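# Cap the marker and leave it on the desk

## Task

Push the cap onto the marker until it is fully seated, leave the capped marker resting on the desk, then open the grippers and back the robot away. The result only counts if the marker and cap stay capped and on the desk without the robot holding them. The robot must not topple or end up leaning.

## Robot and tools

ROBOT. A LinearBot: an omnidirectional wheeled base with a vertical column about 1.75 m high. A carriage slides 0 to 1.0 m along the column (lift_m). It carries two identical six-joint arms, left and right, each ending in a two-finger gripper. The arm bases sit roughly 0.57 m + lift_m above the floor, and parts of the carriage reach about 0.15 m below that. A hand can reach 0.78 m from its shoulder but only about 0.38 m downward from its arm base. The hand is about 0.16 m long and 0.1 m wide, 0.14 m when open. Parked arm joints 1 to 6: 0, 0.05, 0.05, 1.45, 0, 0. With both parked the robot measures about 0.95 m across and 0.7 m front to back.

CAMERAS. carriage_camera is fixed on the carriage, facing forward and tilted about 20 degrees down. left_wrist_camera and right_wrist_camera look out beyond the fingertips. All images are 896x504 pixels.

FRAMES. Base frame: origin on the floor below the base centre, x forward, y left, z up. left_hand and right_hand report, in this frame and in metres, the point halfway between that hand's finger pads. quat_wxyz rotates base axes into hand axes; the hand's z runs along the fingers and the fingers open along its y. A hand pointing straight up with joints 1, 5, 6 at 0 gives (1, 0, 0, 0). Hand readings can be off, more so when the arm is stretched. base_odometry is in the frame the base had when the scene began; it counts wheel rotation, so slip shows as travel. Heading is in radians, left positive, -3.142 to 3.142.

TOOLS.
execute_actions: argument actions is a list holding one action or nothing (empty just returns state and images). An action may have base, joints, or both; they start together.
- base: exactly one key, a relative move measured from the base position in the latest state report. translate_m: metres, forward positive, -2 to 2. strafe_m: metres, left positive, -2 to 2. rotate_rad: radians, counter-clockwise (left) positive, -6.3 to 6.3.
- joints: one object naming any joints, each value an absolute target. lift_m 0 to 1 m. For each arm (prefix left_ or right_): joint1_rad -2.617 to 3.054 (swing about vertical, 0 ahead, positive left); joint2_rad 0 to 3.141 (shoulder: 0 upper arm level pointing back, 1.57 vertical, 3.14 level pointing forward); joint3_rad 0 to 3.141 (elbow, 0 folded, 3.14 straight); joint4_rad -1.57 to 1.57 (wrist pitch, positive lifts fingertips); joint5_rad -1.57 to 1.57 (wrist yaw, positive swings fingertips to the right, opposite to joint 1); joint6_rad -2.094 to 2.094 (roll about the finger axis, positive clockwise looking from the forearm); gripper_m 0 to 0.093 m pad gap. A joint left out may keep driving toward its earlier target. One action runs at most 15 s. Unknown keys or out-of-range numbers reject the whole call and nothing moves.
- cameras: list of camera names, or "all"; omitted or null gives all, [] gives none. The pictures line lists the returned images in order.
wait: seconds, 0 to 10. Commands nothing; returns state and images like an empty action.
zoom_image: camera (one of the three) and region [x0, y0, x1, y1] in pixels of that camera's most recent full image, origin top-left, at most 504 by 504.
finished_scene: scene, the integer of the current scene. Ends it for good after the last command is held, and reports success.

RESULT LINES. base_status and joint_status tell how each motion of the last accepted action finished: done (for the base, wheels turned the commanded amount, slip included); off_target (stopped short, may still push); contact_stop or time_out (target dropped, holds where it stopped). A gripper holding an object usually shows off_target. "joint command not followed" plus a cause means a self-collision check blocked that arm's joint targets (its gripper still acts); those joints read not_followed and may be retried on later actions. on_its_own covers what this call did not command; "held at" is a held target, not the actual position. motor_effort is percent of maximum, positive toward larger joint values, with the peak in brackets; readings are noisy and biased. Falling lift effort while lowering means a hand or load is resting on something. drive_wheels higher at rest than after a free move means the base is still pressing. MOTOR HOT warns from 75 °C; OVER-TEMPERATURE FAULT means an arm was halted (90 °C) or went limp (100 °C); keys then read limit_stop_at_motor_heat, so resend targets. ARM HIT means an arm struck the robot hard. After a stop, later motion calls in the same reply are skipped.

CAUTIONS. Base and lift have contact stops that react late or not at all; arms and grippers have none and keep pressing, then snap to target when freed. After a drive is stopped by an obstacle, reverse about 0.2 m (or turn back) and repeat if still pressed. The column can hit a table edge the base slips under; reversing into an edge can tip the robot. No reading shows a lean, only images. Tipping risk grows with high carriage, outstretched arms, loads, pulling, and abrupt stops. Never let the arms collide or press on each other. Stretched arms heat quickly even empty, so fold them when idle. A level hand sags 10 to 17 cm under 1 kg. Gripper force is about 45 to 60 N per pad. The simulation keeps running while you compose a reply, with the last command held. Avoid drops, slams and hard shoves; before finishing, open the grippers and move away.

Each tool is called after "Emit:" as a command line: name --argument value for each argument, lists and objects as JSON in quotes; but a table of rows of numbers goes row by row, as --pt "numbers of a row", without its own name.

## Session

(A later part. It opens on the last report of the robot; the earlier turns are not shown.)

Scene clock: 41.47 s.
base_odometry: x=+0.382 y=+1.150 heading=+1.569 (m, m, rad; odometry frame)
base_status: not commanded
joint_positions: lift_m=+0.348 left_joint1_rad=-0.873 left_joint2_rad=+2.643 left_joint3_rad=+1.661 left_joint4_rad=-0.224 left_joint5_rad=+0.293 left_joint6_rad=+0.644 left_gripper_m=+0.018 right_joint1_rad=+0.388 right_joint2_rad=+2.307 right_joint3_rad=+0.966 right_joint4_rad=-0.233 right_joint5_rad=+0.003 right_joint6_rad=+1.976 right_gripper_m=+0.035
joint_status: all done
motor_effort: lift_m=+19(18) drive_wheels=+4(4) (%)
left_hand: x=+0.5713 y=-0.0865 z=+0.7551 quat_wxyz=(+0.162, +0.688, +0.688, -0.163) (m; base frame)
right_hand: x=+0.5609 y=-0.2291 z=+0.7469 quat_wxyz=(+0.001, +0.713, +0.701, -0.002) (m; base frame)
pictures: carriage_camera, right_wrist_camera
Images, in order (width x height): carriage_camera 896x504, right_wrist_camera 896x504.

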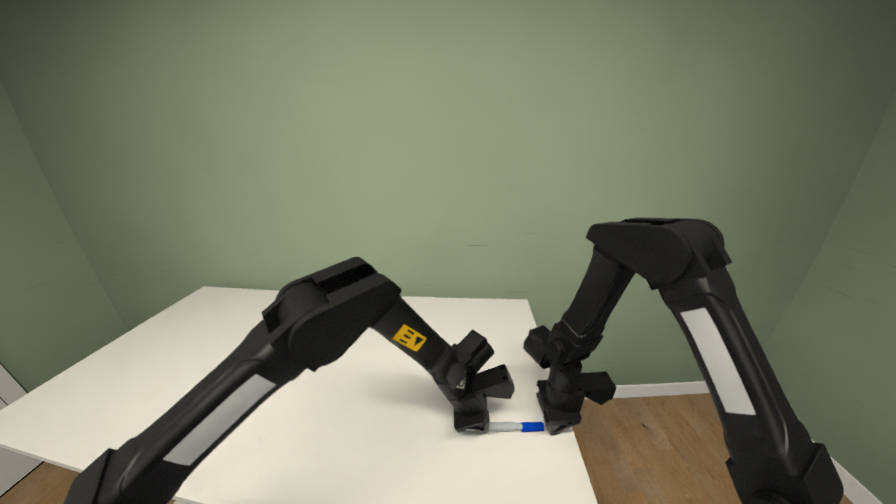

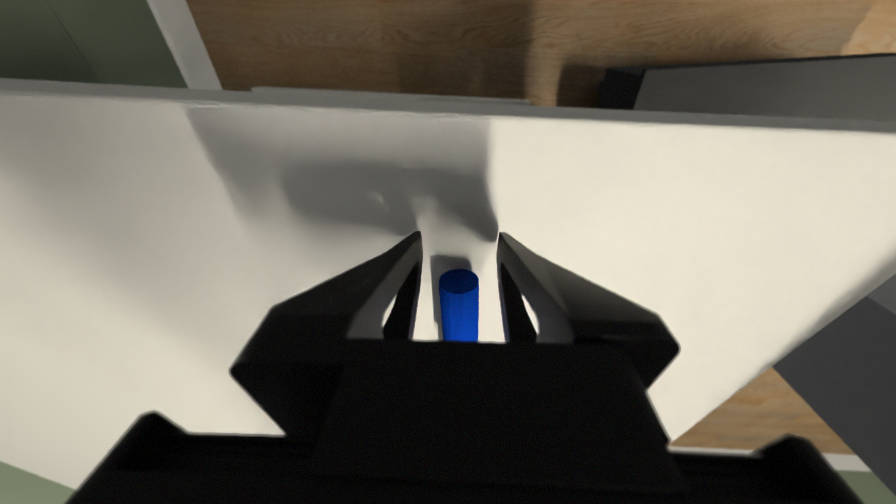

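Emit:
execute_actions --actions '[{"joints": {"right_gripper_m": 0.0}}]' --cameras '["right_wrist_camera"]'

Scene clock: 42.13 s.
base_odometry: x=+0.382 y=+1.150 heading=+1.569 (m, m, rad; odometry frame)
base_status: not commanded
joint_positions: lift_m=+0.348 left_joint1_rad=-0.873 left_joint2_rad=+2.643 left_joint3_rad=+1.661 left_joint4_rad=-0.224 left_joint5_rad=+0.293 left_joint6_rad=+0.644 left_gripper_m=+0.018 right_joint1_rad=+0.388 right_joint2_rad=+2.307 right_joint3_rad=+0.966 right_joint4_rad=-0.233 right_joint5_rad=+0.003 right_joint6_rad=+1.976 right_gripper_m=+0.001
joint_status: all done
motor_effort: lift_m=+19(19) drive_wheels=+4(4) (%)
left_hand: x=+0.5713 y=-0.0865 z=+0.7551 quat_wxyz=(+0.162, +0.688, +0.688, -0.163) (m; base frame)
right_hand: x=+0.5609 y=-0.2291 z=+0.7469 quat_wxyz=(+0.001, +0.713, +0.701, -0.002) (m; base frame)
pictures: right_wrist_camera
Images, in order (width x height): right_wrist_camera 896x504.

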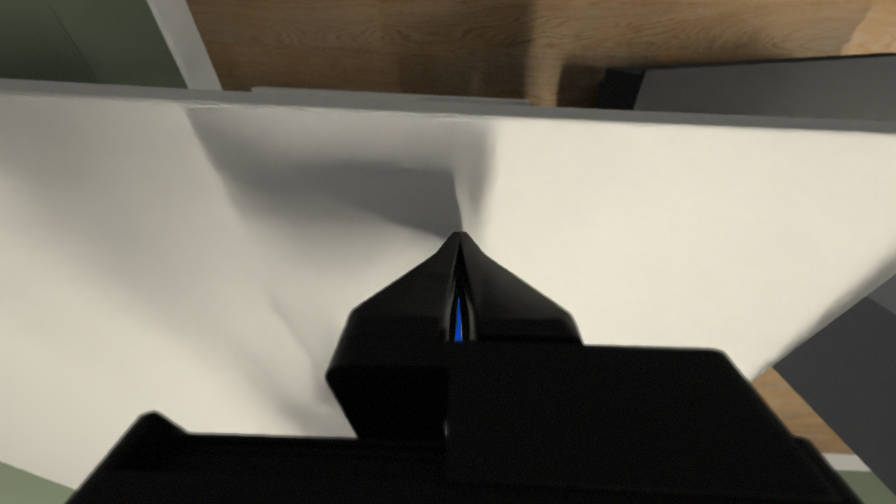

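Emit:
execute_actions --actions '[{"joints": {"right_joint1_rad": 0.462, "right_joint2_rad": 2.318, "right_joint3_rad": 1.02, "right_joint4_rad": -0.26, "right_joint6_rad": 2.03}}]' --cameras '["carriage_camera", "left_wrist_camera"]'

Emit:
zoom_image --camera "carriage_camera" --region '[430, 320, 610, 450]'

Scene clock: 42.93 s.
base_odometry: x=+0.382 y=+1.150 heading=+1.569 (m, m, rad; odometry frame)
base_status: not commanded
joint_positions: lift_m=+0.348 left_joint1_rad=-0.873 left_joint2_rad=+2.644 left_joint3_rad=+1.661 left_joint4_rad=-0.231 left_joint5_rad=+0.288 left_joint6_rad=+0.644 left_gripper_m=+0.018 right_joint1_rad=+0.464 right_joint2_rad=+2.308 right_joint3_rad=+0.996 right_joint4_rad=-0.260 right_joint5_rad=+0.005 right_joint6_rad=+2.025 right_gripper_m=+0.001
joint_status: all done
motor_effort: lift_m=+19(19) drive_wheels=+4(4) (%)
left_hand: x=+0.5709 y=-0.0845 z=+0.7537 quat_wxyz=(+0.158, +0.688, +0.690, -0.160) (m; base frame)
right_hand: x=+0.5580 y=-0.2044 z=+0.7501 quat_wxyz=(+0.002, +0.704, +0.711, -0.001) (m; base frame)
pictures: carriage_camera, left_wrist_camera
Images, in order (width x height): carriage_camera 896x504, left_wrist_camera 896x504.

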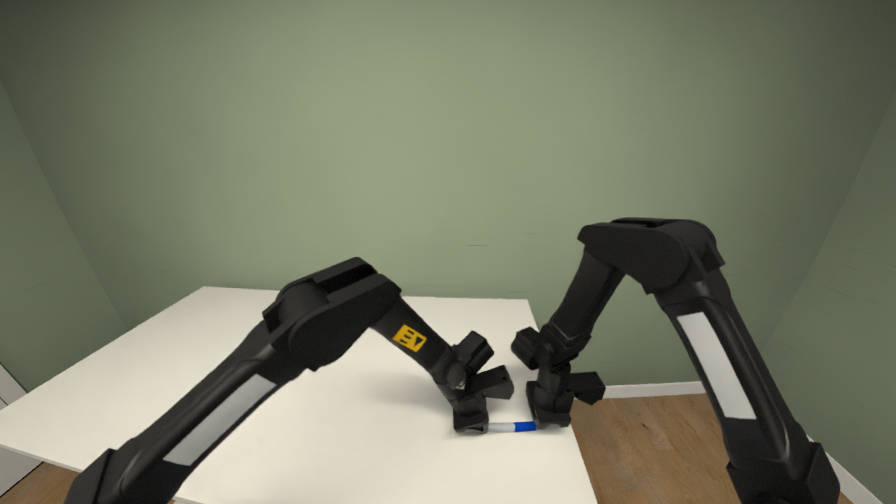

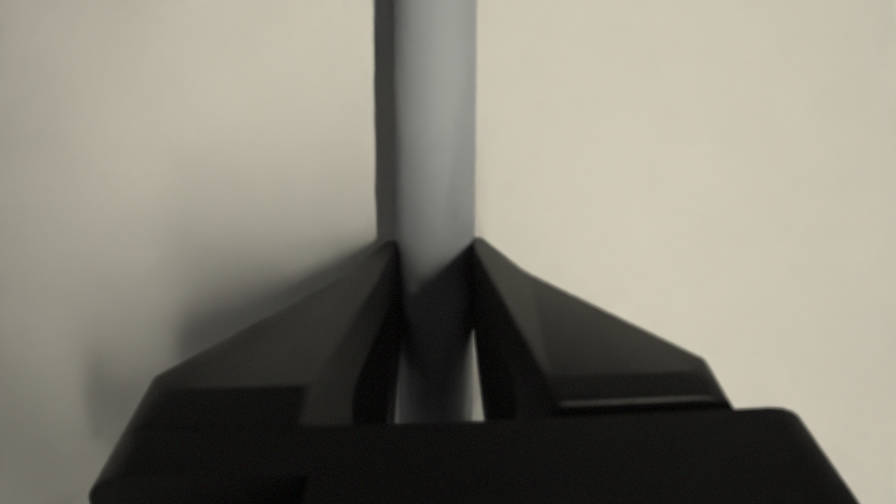

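Region (430, 320, 610, 450) of carriage_camera's 896x504 image, scaled by 2.800, with more detail than that image has.

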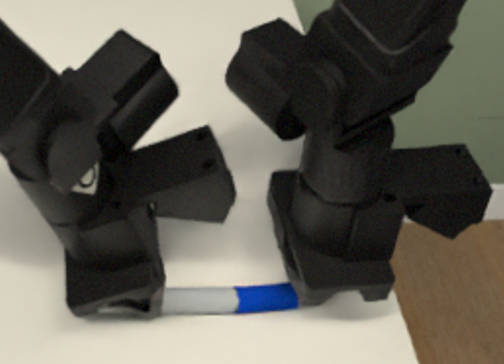

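Emit:
zoom_image --camera "carriage_camera" --region '[480, 405, 550, 445]'

Region (480, 405, 550, 445) of carriage_camera's 896x504 image, scaled by 7.200, with more detail than that image has; it fills the top 288 rows of this view, and the rest is white.

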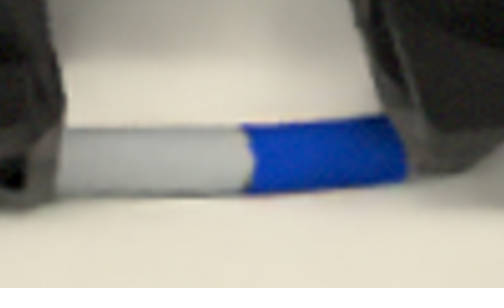

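Emit:
execute_actions --actions '[{"joints": {"right_joint1_rad": 0.487, "right_joint2_rad": 2.335, "right_joint3_rad": 1.05, "right_joint4_rad": -0.275, "right_joint6_rad": 2.055}}]' --cameras '["carriage_camera", "left_wrist_camera"]'

Emit:
zoom_image --camera "carriage_camera" --region '[460, 380, 560, 445]'

Scene clock: 43.70 s.
base_odometry: x=+0.382 y=+1.150 heading=+1.569 (m, m, rad; odometry frame)
base_status: not commanded
joint_positions: lift_m=+0.348 left_joint1_rad=-0.873 left_joint2_rad=+2.644 left_joint3_rad=+1.661 left_joint4_rad=-0.242 left_joint5_rad=+0.280 left_joint6_rad=+0.643 left_gripper_m=+0.018 right_joint1_rad=+0.476 right_joint2_rad=+2.319 right_joint3_rad=+1.020 right_joint4_rad=-0.282 right_joint5_rad=+0.010 right_joint6_rad=+2.048 right_gripper_m=+0.001
joint_status: all done
motor_effort: lift_m=+19(19) drive_wheels=+3(8) (%)
left_hand: x=+0.5704 y=-0.0819 z=+0.7524 quat_wxyz=(+0.154, +0.688, +0.692, -0.156) (m; base frame)
right_hand: x=+0.5591 y=-0.2005 z=+0.7498 quat_wxyz=(+0.003, +0.707, +0.707, -0.006) (m; base frame)
pictures: carriage_camera, left_wrist_camera
Images, in order (width x height): carriage_camera 896x504, left_wrist_camera 896x504.

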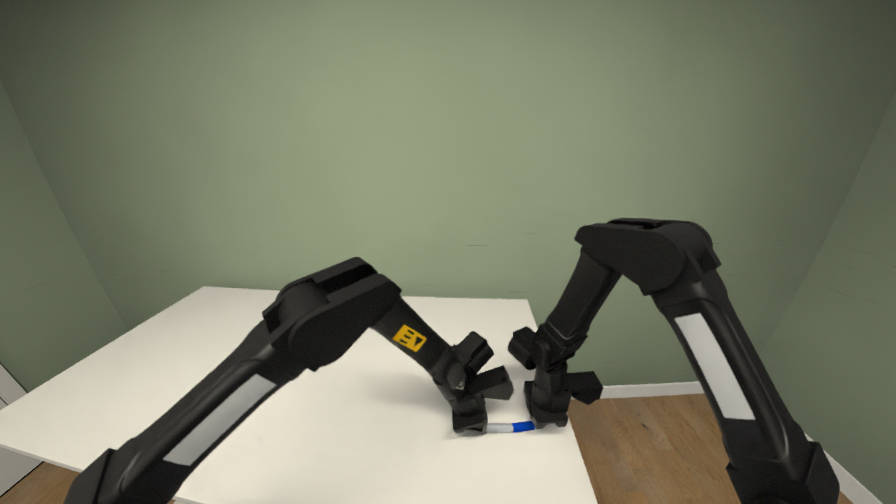

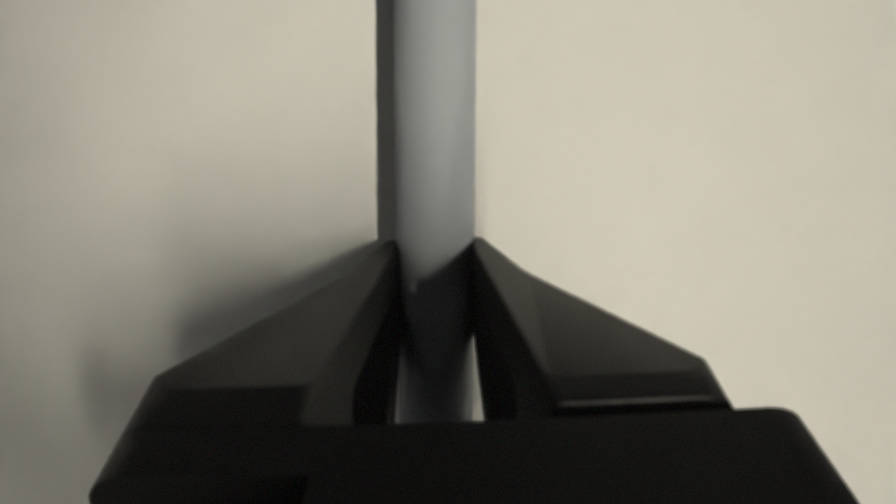

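Region (460, 380, 560, 445) of carriage_camera's 896x504 image, scaled by 5.040, with more detail than that image has; it fills the top 328 rows of this view, and the rest is white.

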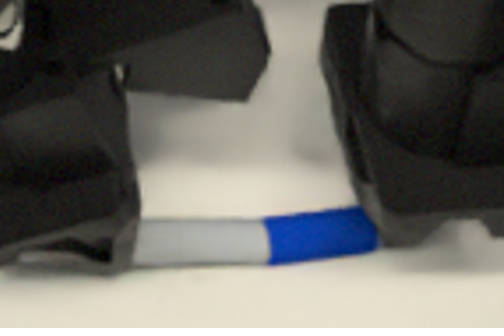

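Emit:
execute_actions --actions '[{"joints": {"right_joint1_rad": 0.115, "right_joint2_rad": 2.12, "right_joint3_rad": 0.825, "right_joint4_rad": -0.22, "right_joint5_rad": -0.463, "right_joint6_rad": 1.70, "right_gripper_m": 0.05}}]' --cameras '["carriage_camera", "right_wrist_camera"]'

Emit:
zoom_image --camera "carriage_camera" --region '[460, 380, 560, 445]'

Scene clock: 45.83 s.
base_odometry: x=+0.382 y=+1.150 heading=+1.569 (m, m, rad; odometry frame)
base_status: not commanded
joint_positions: lift_m=+0.348 left_joint1_rad=-0.873 left_joint2_rad=+2.644 left_joint3_rad=+1.661 left_joint4_rad=-0.242 left_joint5_rad=+0.281 left_joint6_rad=+0.641 left_gripper_m=+0.018 right_joint1_rad=+0.114 right_joint2_rad=+2.136 right_joint3_rad=+0.847 right_joint4_rad=-0.226 right_joint5_rad=-0.455 right_joint6_rad=+1.708 right_gripper_m=+0.050
joint_status: all done
motor_effort: lift_m=+19(19) drive_wheels=+4(4) (%)
left_hand: x=+0.5703 y=-0.0820 z=+0.7525 quat_wxyz=(+0.153, +0.687, +0.693, -0.157) (m; base frame)
right_hand: x=+0.5626 y=-0.2368 z=+0.7983 quat_wxyz=(-0.161, +0.692, +0.685, +0.160) (m; base frame)
pictures: carriage_camera, right_wrist_camera
Images, in order (width x height): carriage_camera 896x504, right_wrist_camera 896x504.

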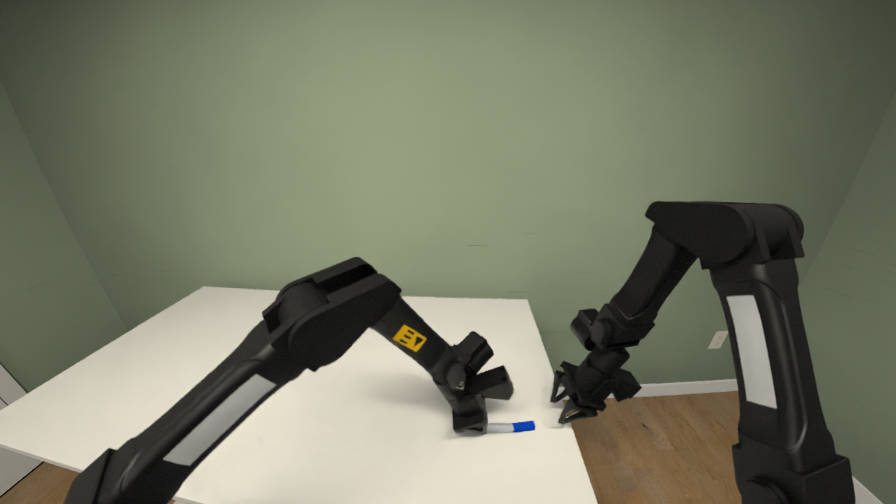

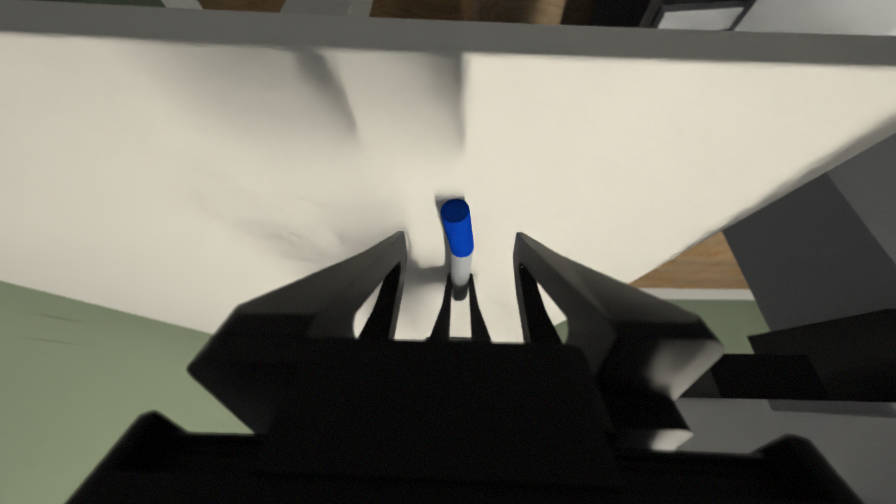

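Region (460, 380, 560, 445) of carriage_camera's 896x504 image, scaled by 5.040, with more detail than that image has; it fills the top 328 rows of this view, and the rest is white.

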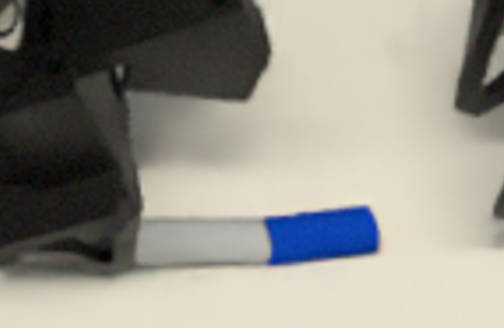

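Emit:
execute_actions --actions '[{"joints": {"right_joint1_rad": 0.305, "right_joint2_rad": 2.318, "right_joint3_rad": 0.89, "right_joint4_rad": 0.03, "right_joint5_rad": -0.44, "right_joint6_rad": 1.915, "left_joint4_rad": -0.21, "left_joint5_rad": 0.30}}]' --cameras '["carriage_camera", "right_wrist_camera"]'

Emit:
zoom_image --camera "carriage_camera" --region '[430, 320, 610, 450]'

Scene clock: 46.87 s.
base_odometry: x=+0.382 y=+1.150 heading=+1.569 (m, m, rad; odometry frame)
base_status: not commanded
joint_positions: lift_m=+0.348 left_joint1_rad=-0.873 left_joint2_rad=+2.644 left_joint3_rad=+1.661 left_joint4_rad=-0.228 left_joint5_rad=+0.291 left_joint6_rad=+0.641 left_gripper_m=+0.018 right_joint1_rad=+0.310 right_joint2_rad=+2.316 right_joint3_rad=+0.874 right_joint4_rad=+0.017 right_joint5_rad=-0.439 right_joint6_rad=+1.908 right_gripper_m=+0.050
joint_status: all done
motor_effort: lift_m=+19(19) drive_wheels=-8(4) (%)
left_hand: x=+0.5709 y=-0.0855 z=+0.7542 quat_wxyz=(+0.160, +0.687, +0.690, -0.162) (m; base frame)
right_hand: x=+0.5585 y=-0.1778 z=+0.7536 quat_wxyz=(-0.163, +0.686, +0.690, +0.160) (m; base frame)
pictures: carriage_camera, right_wrist_camera
Images, in order (width x height): carriage_camera 896x504, right_wrist_camera 896x504.

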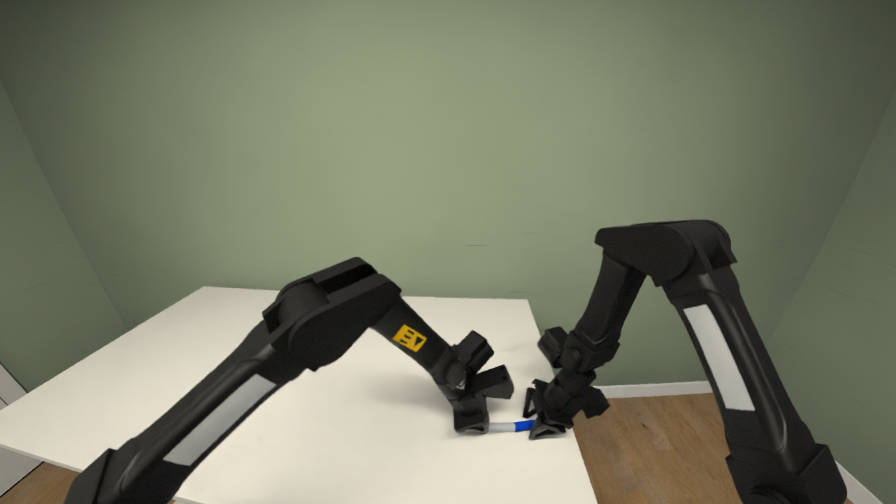

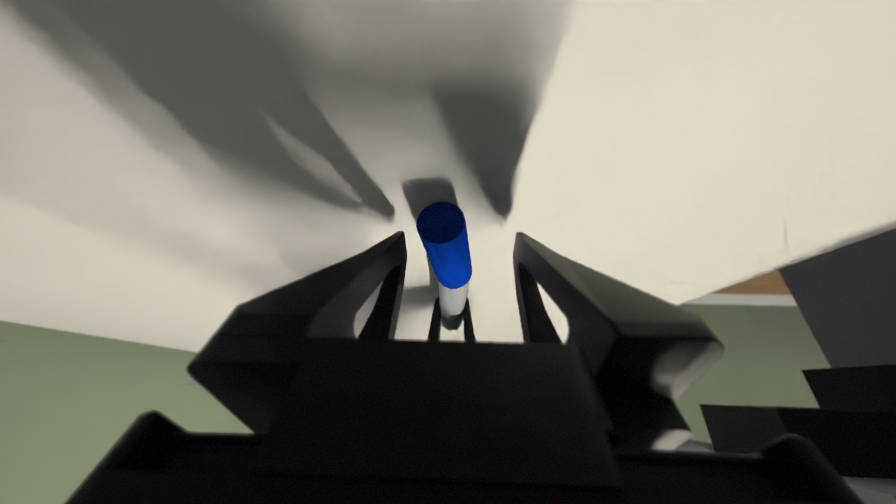

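Region (430, 320, 610, 450) of carriage_camera's 896x504 image, scaled by 2.800, with more detail than that image has.

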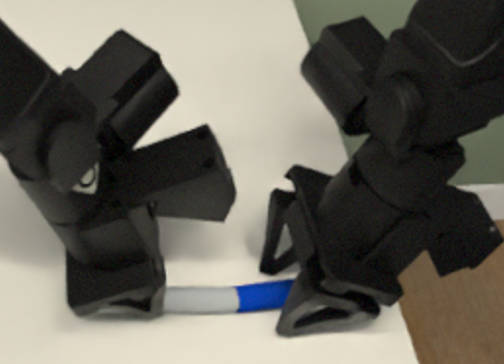

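Emit:
execute_actions --actions '[{"joints": {"right_joint1_rad": 0.352, "right_joint2_rad": 2.348, "right_joint3_rad": 0.922, "right_joint4_rad": 0.05, "right_joint5_rad": -0.437, "right_joint6_rad": 1.963}}]' --cameras '["carriage_camera", "right_wrist_camera"]'

Emit:
zoom_image --camera "carriage_camera" --region '[430, 320, 610, 450]'

Scene clock: 47.63 s.
base_odometry: x=+0.382 y=+1.150 heading=+1.569 (m, m, rad; odometry frame)
base_status: not commanded
joint_positions: lift_m=+0.348 left_joint1_rad=-0.873 left_joint2_rad=+2.644 left_joint3_rad=+1.661 left_joint4_rad=-0.227 left_joint5_rad=+0.292 left_joint6_rad=+0.641 left_gripper_m=+0.018 right_joint1_rad=+0.351 right_joint2_rad=+2.333 right_joint3_rad=+0.898 right_joint4_rad=+0.039 right_joint5_rad=-0.438 right_joint6_rad=+1.955 right_gripper_m=+0.050
joint_status: all done
motor_effort: lift_m=+18(19) drive_wheels=-8(4) (%)
left_hand: x=+0.5709 y=-0.0856 z=+0.7542 quat_wxyz=(+0.160, +0.687, +0.690, -0.163) (m; base frame)
right_hand: x=+0.5623 y=-0.1625 z=+0.7521 quat_wxyz=(-0.163, +0.686, +0.690, +0.165) (m; base frame)
pictures: carriage_camera, right_wrist_camera
Images, in order (width x height): carriage_camera 896x504, right_wrist_camera 896x504.

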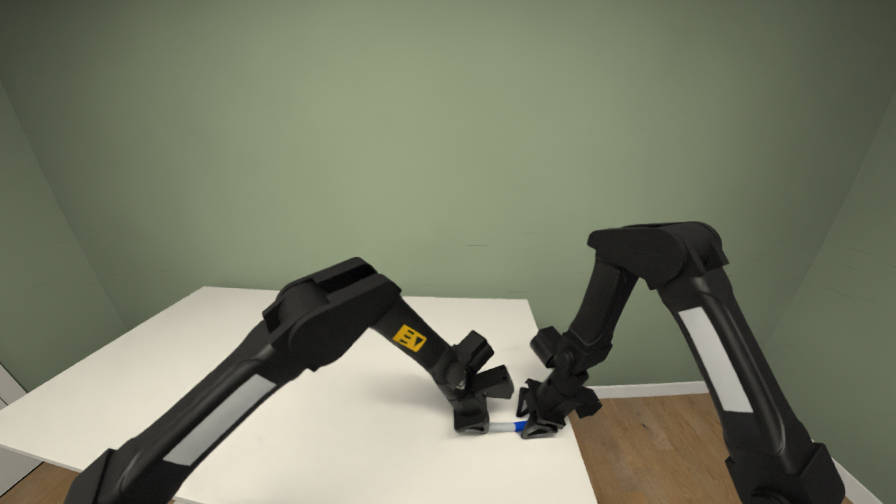

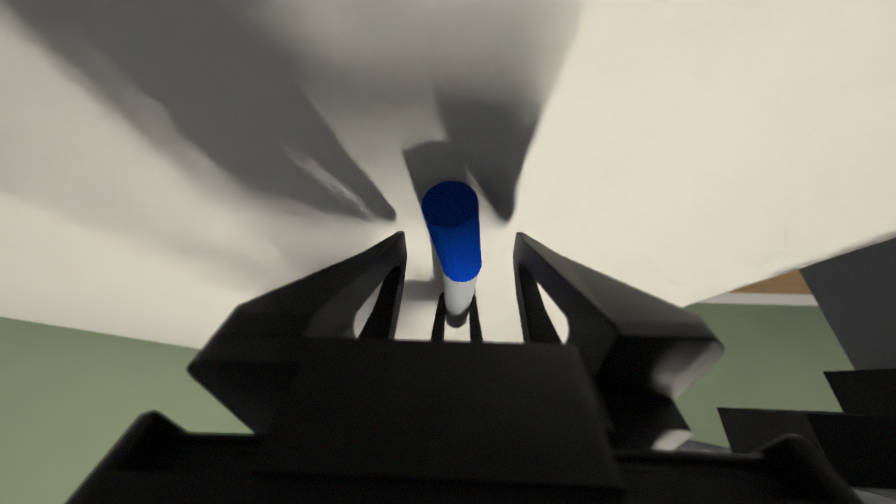

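Region (430, 320, 610, 450) of carriage_camera's 896x504 image, scaled by 2.800, with more detail than that image has.

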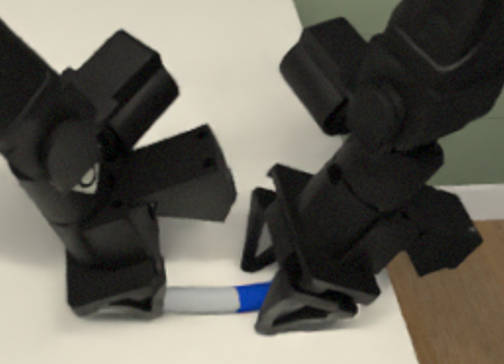

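Emit:
execute_actions --actions '[{"joints": {"right_gripper_m": 0.008}}]' --cameras '["carriage_camera", "right_wrist_camera"]'

Emit:
zoom_image --camera "carriage_camera" --region '[460, 380, 560, 445]'

Emit:
zoom_image --camera "right_wrist_camera" --region '[380, 160, 540, 350]'

Scene clock: 48.33 s.
base_odometry: x=+0.382 y=+1.150 heading=+1.569 (m, m, rad; odometry frame)
base_status: not commanded
joint_positions: lift_m=+0.348 left_joint1_rad=-0.873 left_joint2_rad=+2.644 left_joint3_rad=+1.661 left_joint4_rad=-0.227 left_joint5_rad=+0.292 left_joint6_rad=+0.641 left_gripper_m=+0.018 right_joint1_rad=+0.351 right_joint2_rad=+2.333 right_joint3_rad=+0.898 right_joint4_rad=+0.039 right_joint5_rad=-0.438 right_joint6_rad=+1.956 right_gripper_m=+0.019
joint_status: right_gripper_m off_target (ended at +0.019, target +0.008)
motor_effort: lift_m=+19(18) drive_wheels=+4(8) (%)
left_hand: x=+0.5708 y=-0.0856 z=+0.7542 quat_wxyz=(+0.160, +0.687, +0.690, -0.163) (m; base frame)
right_hand: x=+0.5623 y=-0.1625 z=+0.7521 quat_wxyz=(-0.163, +0.686, +0.690, +0.165) (m; base frame)
pictures: carriage_camera, right_wrist_camera
Images, in order (width x height): carriage_camera 896x504, right_wrist_camera 896x504.

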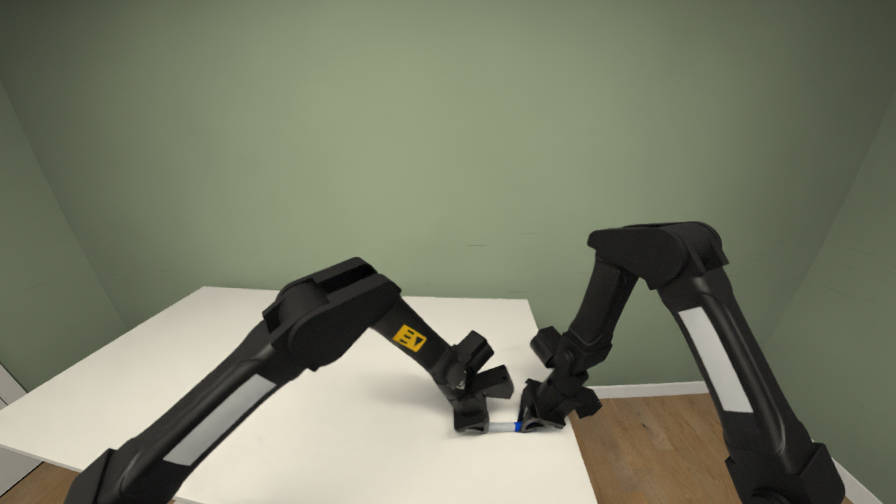

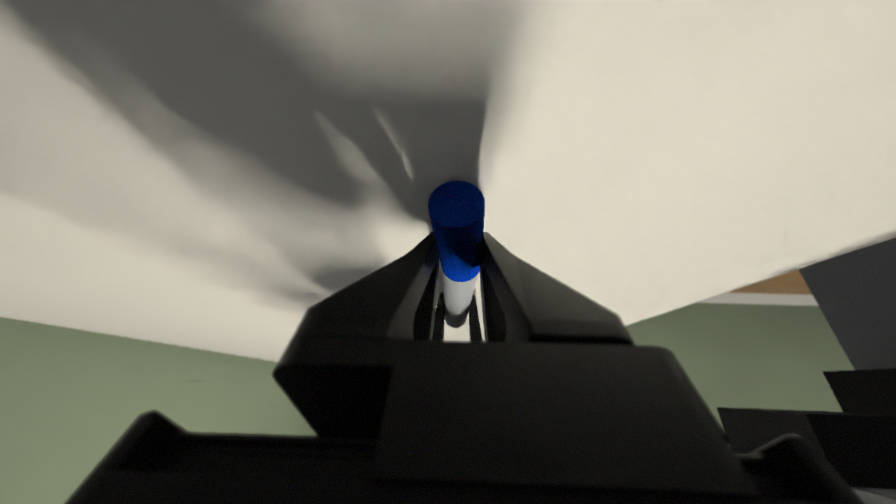

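Region (460, 380, 560, 445) of carriage_camera's 896x504 image, scaled by 5.040, with more detail than that image has; it fills the top 328 rows of this view, and the rest is white.

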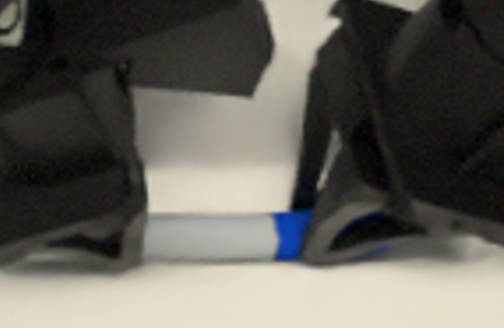

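Region (380, 160, 540, 350) of right_wrist_camera's 896x504 image, scaled by 2.653, with more detail than that image has; it fills the left 424 columns of this view, and the rest is white.

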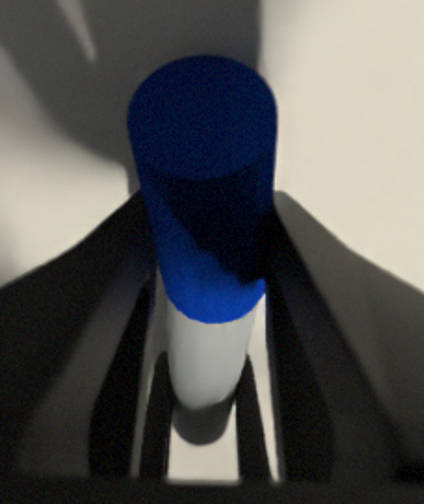

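Emit:
execute_actions --actions '[{"joints": {"right_joint1_rad": 0.385, "right_joint2_rad": 2.348, "right_joint3_rad": 0.935, "right_joint4_rad": 0.05, "right_joint5_rad": -0.44, "right_joint6_rad": 1.995}}]' --cameras '["carriage_camera", "right_wrist_camera", "left_wrist_camera"]'

Emit:
zoom_image --camera "carriage_camera" --region '[460, 380, 560, 445]'

Scene clock: 49.07 s.
base_odometry: x=+0.382 y=+1.150 heading=+1.569 (m, m, rad; odometry frame)
base_status: not commanded
joint_positions: lift_m=+0.348 left_joint1_rad=-0.873 left_joint2_rad=+2.644 left_joint3_rad=+1.661 left_joint4_rad=-0.238 left_joint5_rad=+0.287 left_joint6_rad=+0.641 left_gripper_m=+0.018 right_joint1_rad=+0.372 right_joint2_rad=+2.333 right_joint3_rad=+0.903 right_joint4_rad=+0.036 right_joint5_rad=-0.417 right_joint6_rad=+1.989 right_gripper_m=+0.019
joint_status: right_joint5_rad off_target (ended at -0.417, target -0.440); the others done
motor_effort: lift_m=+20(19) drive_wheels=+4(4) (%)
left_hand: x=+0.5699 y=-0.0833 z=+0.7531 quat_wxyz=(+0.155, +0.687, +0.691, -0.160) (m; base frame)
right_hand: x=+0.5615 y=-0.1588 z=+0.7512 quat_wxyz=(-0.158, +0.692, +0.686, +0.158) (m; base frame)
pictures: carriage_camera, left_wrist_camera, right_wrist_camera
Images, in order (width x height): carriage_camera 896x504, left_wrist_camera 896x504, right_wrist_camera 896x504.

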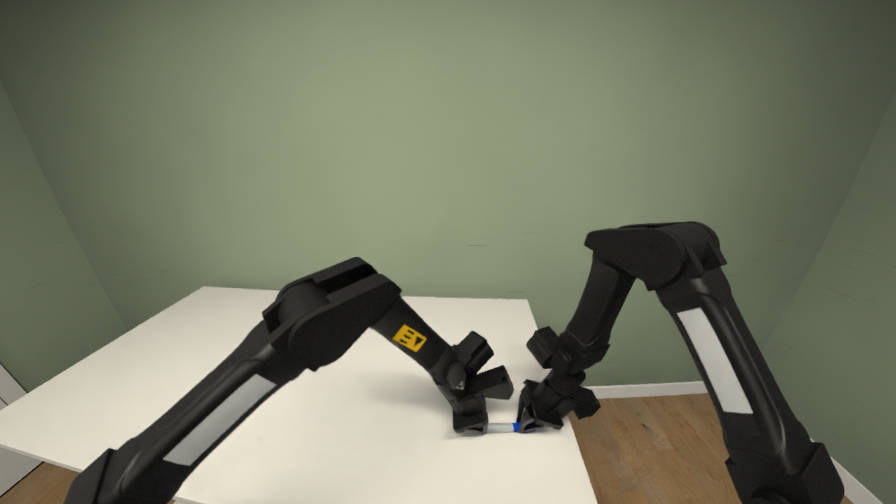

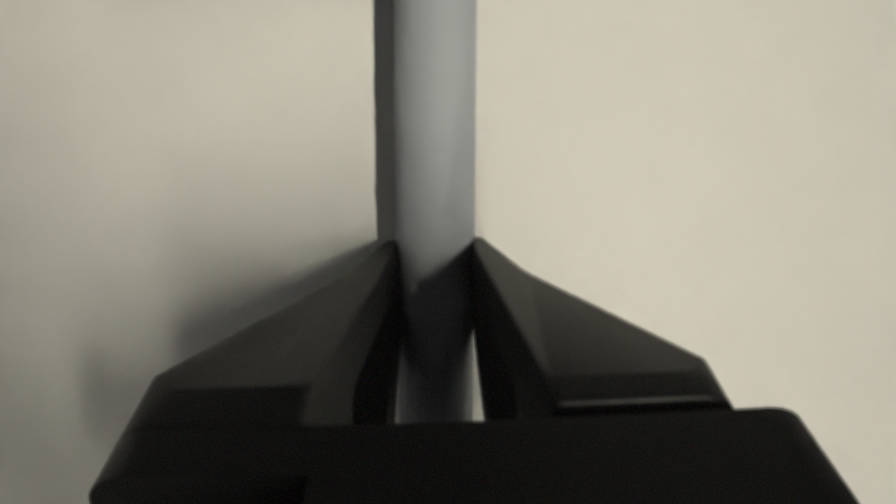

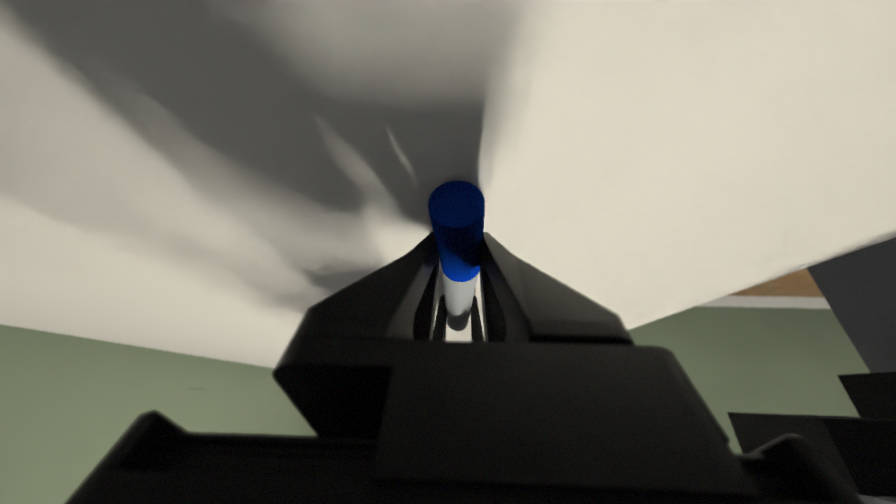

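Region (460, 380, 560, 445) of carriage_camera's 896x504 image, scaled by 5.040, with more detail than that image has; it fills the top 328 rows of this view, and the rest is white.

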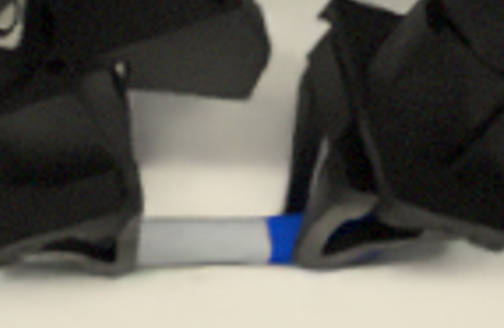

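Emit:
execute_actions --actions '[{"joints": {"right_joint1_rad": 0.40, "right_joint5_rad": -0.49, "left_joint5_rad": 0.34, "left_joint4_rad": -0.18, "left_joint1_rad": -0.89}}]' --cameras '["carriage_camera", "right_wrist_camera", "left_wrist_camera"]'

Emit:
zoom_image --camera "carriage_camera" --region '[460, 380, 560, 445]'

Scene clock: 49.83 s.
base_odometry: x=+0.382 y=+1.150 heading=+1.569 (m, m, rad; odometry frame)
base_status: not commanded
joint_positions: lift_m=+0.348 left_joint1_rad=-0.873 left_joint2_rad=+2.649 left_joint3_rad=+1.661 left_joint4_rad=-0.243 left_joint5_rad=+0.308 left_joint6_rad=+0.641 left_gripper_m=+0.018 right_joint1_rad=+0.377 right_joint2_rad=+2.338 right_joint3_rad=+0.903 right_joint4_rad=+0.025 right_joint5_rad=-0.423 right_joint6_rad=+1.991 right_gripper_m=+0.019
joint_status: left_joint4_rad off_target (ended at -0.243, target -0.180); left_joint5_rad off_target (ended at +0.308, target +0.340); right_joint1_rad off_target (ended at +0.377, target +0.400); right_joint5_rad off_target (ended at -0.423, target -0.490); the others done
motor_effort: lift_m=+19(19) drive_wheels=+3(4) (%)
left_hand: x=+0.5656 y=-0.0833 z=+0.7512 quat_wxyz=(+0.149, +0.688, +0.690, -0.169) (m; base frame)
right_hand: x=+0.5562 y=-0.1580 z=+0.7495 quat_wxyz=(-0.164, +0.692, +0.686, +0.151) (m; base frame)
pictures: carriage_camera, left_wrist_camera, right_wrist_camera
Images, in order (width x height): carriage_camera 896x504, left_wrist_camera 896x504, right_wrist_camera 896x504.

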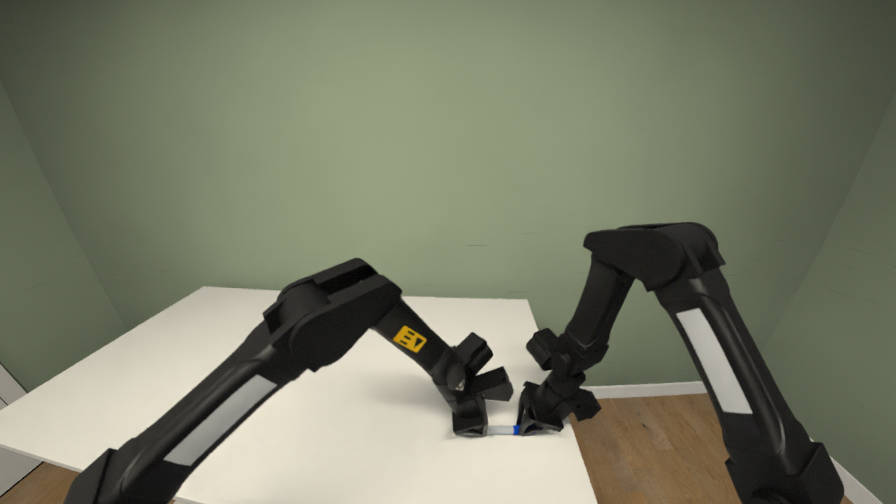

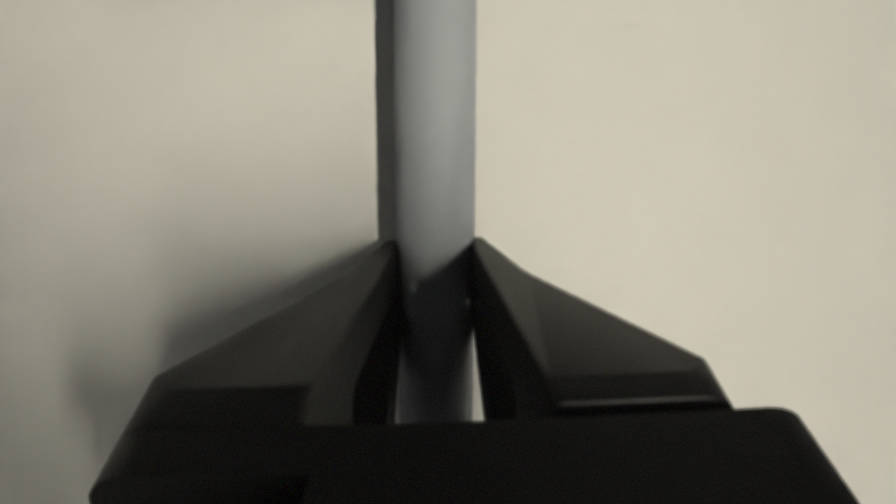

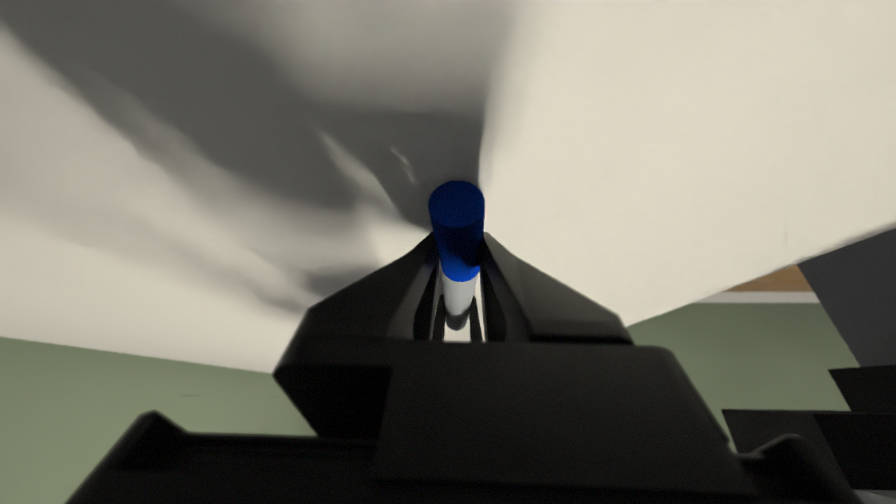

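Region (460, 380, 560, 445) of carriage_camera's 896x504 image, scaled by 5.040, with more detail than that image has; it fills the top 328 rows of this view, and the rest is white.

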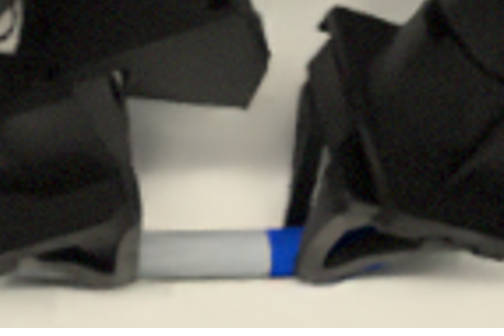

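Emit:
execute_actions --actions '[{"joints": {"left_joint1_rad": -0.91, "left_joint2_rad": 2.62, "left_joint3_rad": 1.713, "left_joint4_rad": -0.054, "left_joint5_rad": 0.385, "right_joint1_rad": 0.40, "right_joint2_rad": 2.327, "right_joint3_rad": 0.941, "right_joint4_rad": 0.121, "right_joint5_rad": -0.574}}]' --cameras '["carriage_camera", "right_wrist_camera", "left_wrist_camera"]'

Emit:
zoom_image --camera "carriage_camera" --region '[460, 380, 560, 445]'

Scene clock: 51.13 s.
base_odometry: x=+0.382 y=+1.150 heading=+1.569 (m, m, rad; odometry frame)
base_status: not commanded
joint_positions: lift_m=+0.348 left_joint1_rad=-0.873 left_joint2_rad=+2.649 left_joint3_rad=+1.661 left_joint4_rad=-0.233 left_joint5_rad=+0.312 left_joint6_rad=+0.640 left_gripper_m=+0.018 right_joint1_rad=+0.372 right_joint2_rad=+2.338 right_joint3_rad=+0.903 right_joint4_rad=+0.028 right_joint5_rad=-0.436 right_joint6_rad=+1.994 right_gripper_m=+0.019
joint_status: left_joint1_rad off_target (ended at -0.873, target -0.910); left_joint4_rad off_target (ended at -0.233, target -0.054); left_joint5_rad off_target (ended at +0.312, target +0.385); right_joint1_rad off_target (ended at +0.372, target +0.400); right_joint4_rad off_target (ended at +0.028, target +0.121); right_joint5_rad off_target (ended at -0.435, target -0.574); the others done
motor_effort: lift_m=+19(19) drive_wheels=+4(4) (%)
left_hand: x=+0.5660 y=-0.0856 z=+0.7522 quat_wxyz=(+0.153, +0.687, +0.689, -0.172) (m; base frame)
right_hand: x=+0.5570 y=-0.1575 z=+0.7505 quat_wxyz=(-0.169, +0.693, +0.683, +0.155) (m; base frame)
pictures: carriage_camera, left_wrist_camera, right_wrist_camera
Images, in order (width x height): carriage_camera 896x504, left_wrist_camera 896x504, right_wrist_camera 896x504.

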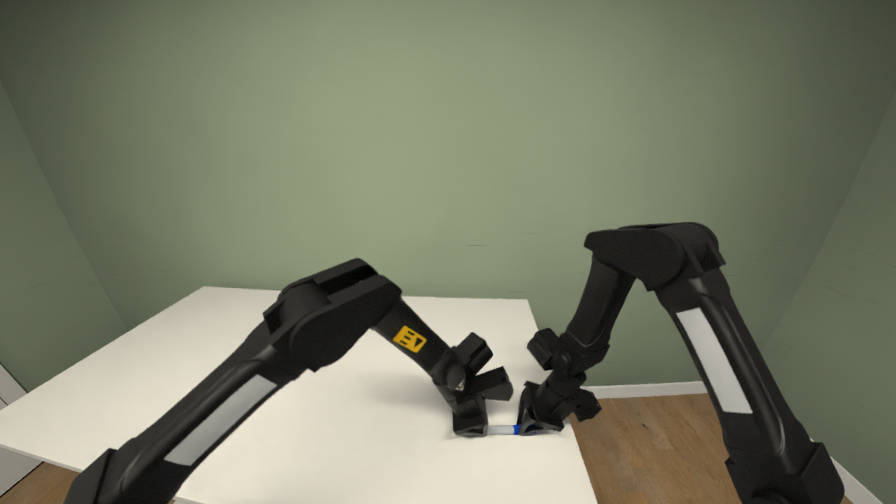

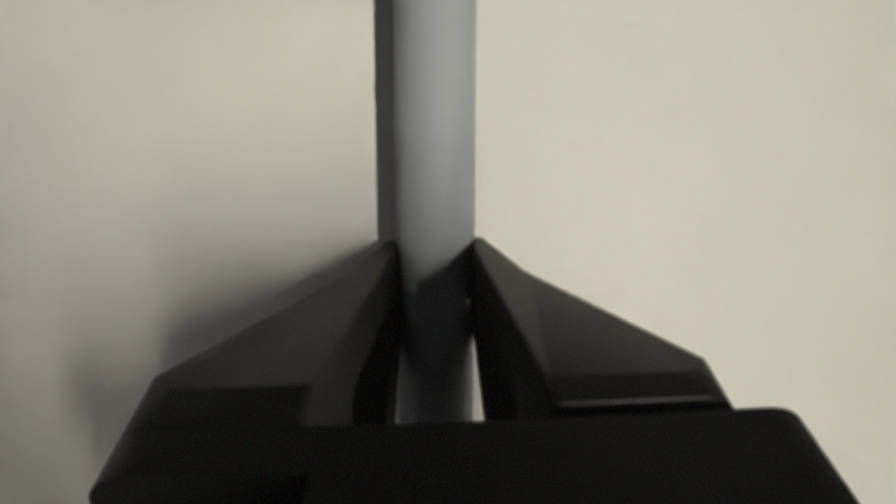

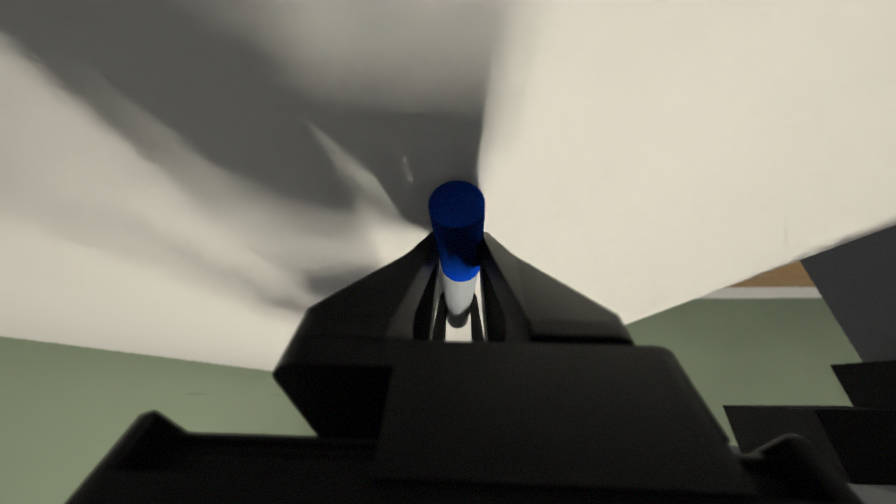

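Region (460, 380, 560, 445) of carriage_camera's 896x504 image, scaled by 5.040, with more detail than that image has; it fills the top 328 rows of this view, and the rest is white.

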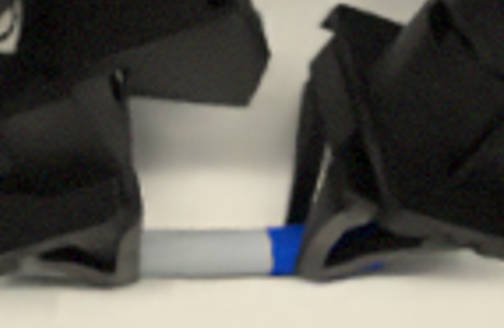

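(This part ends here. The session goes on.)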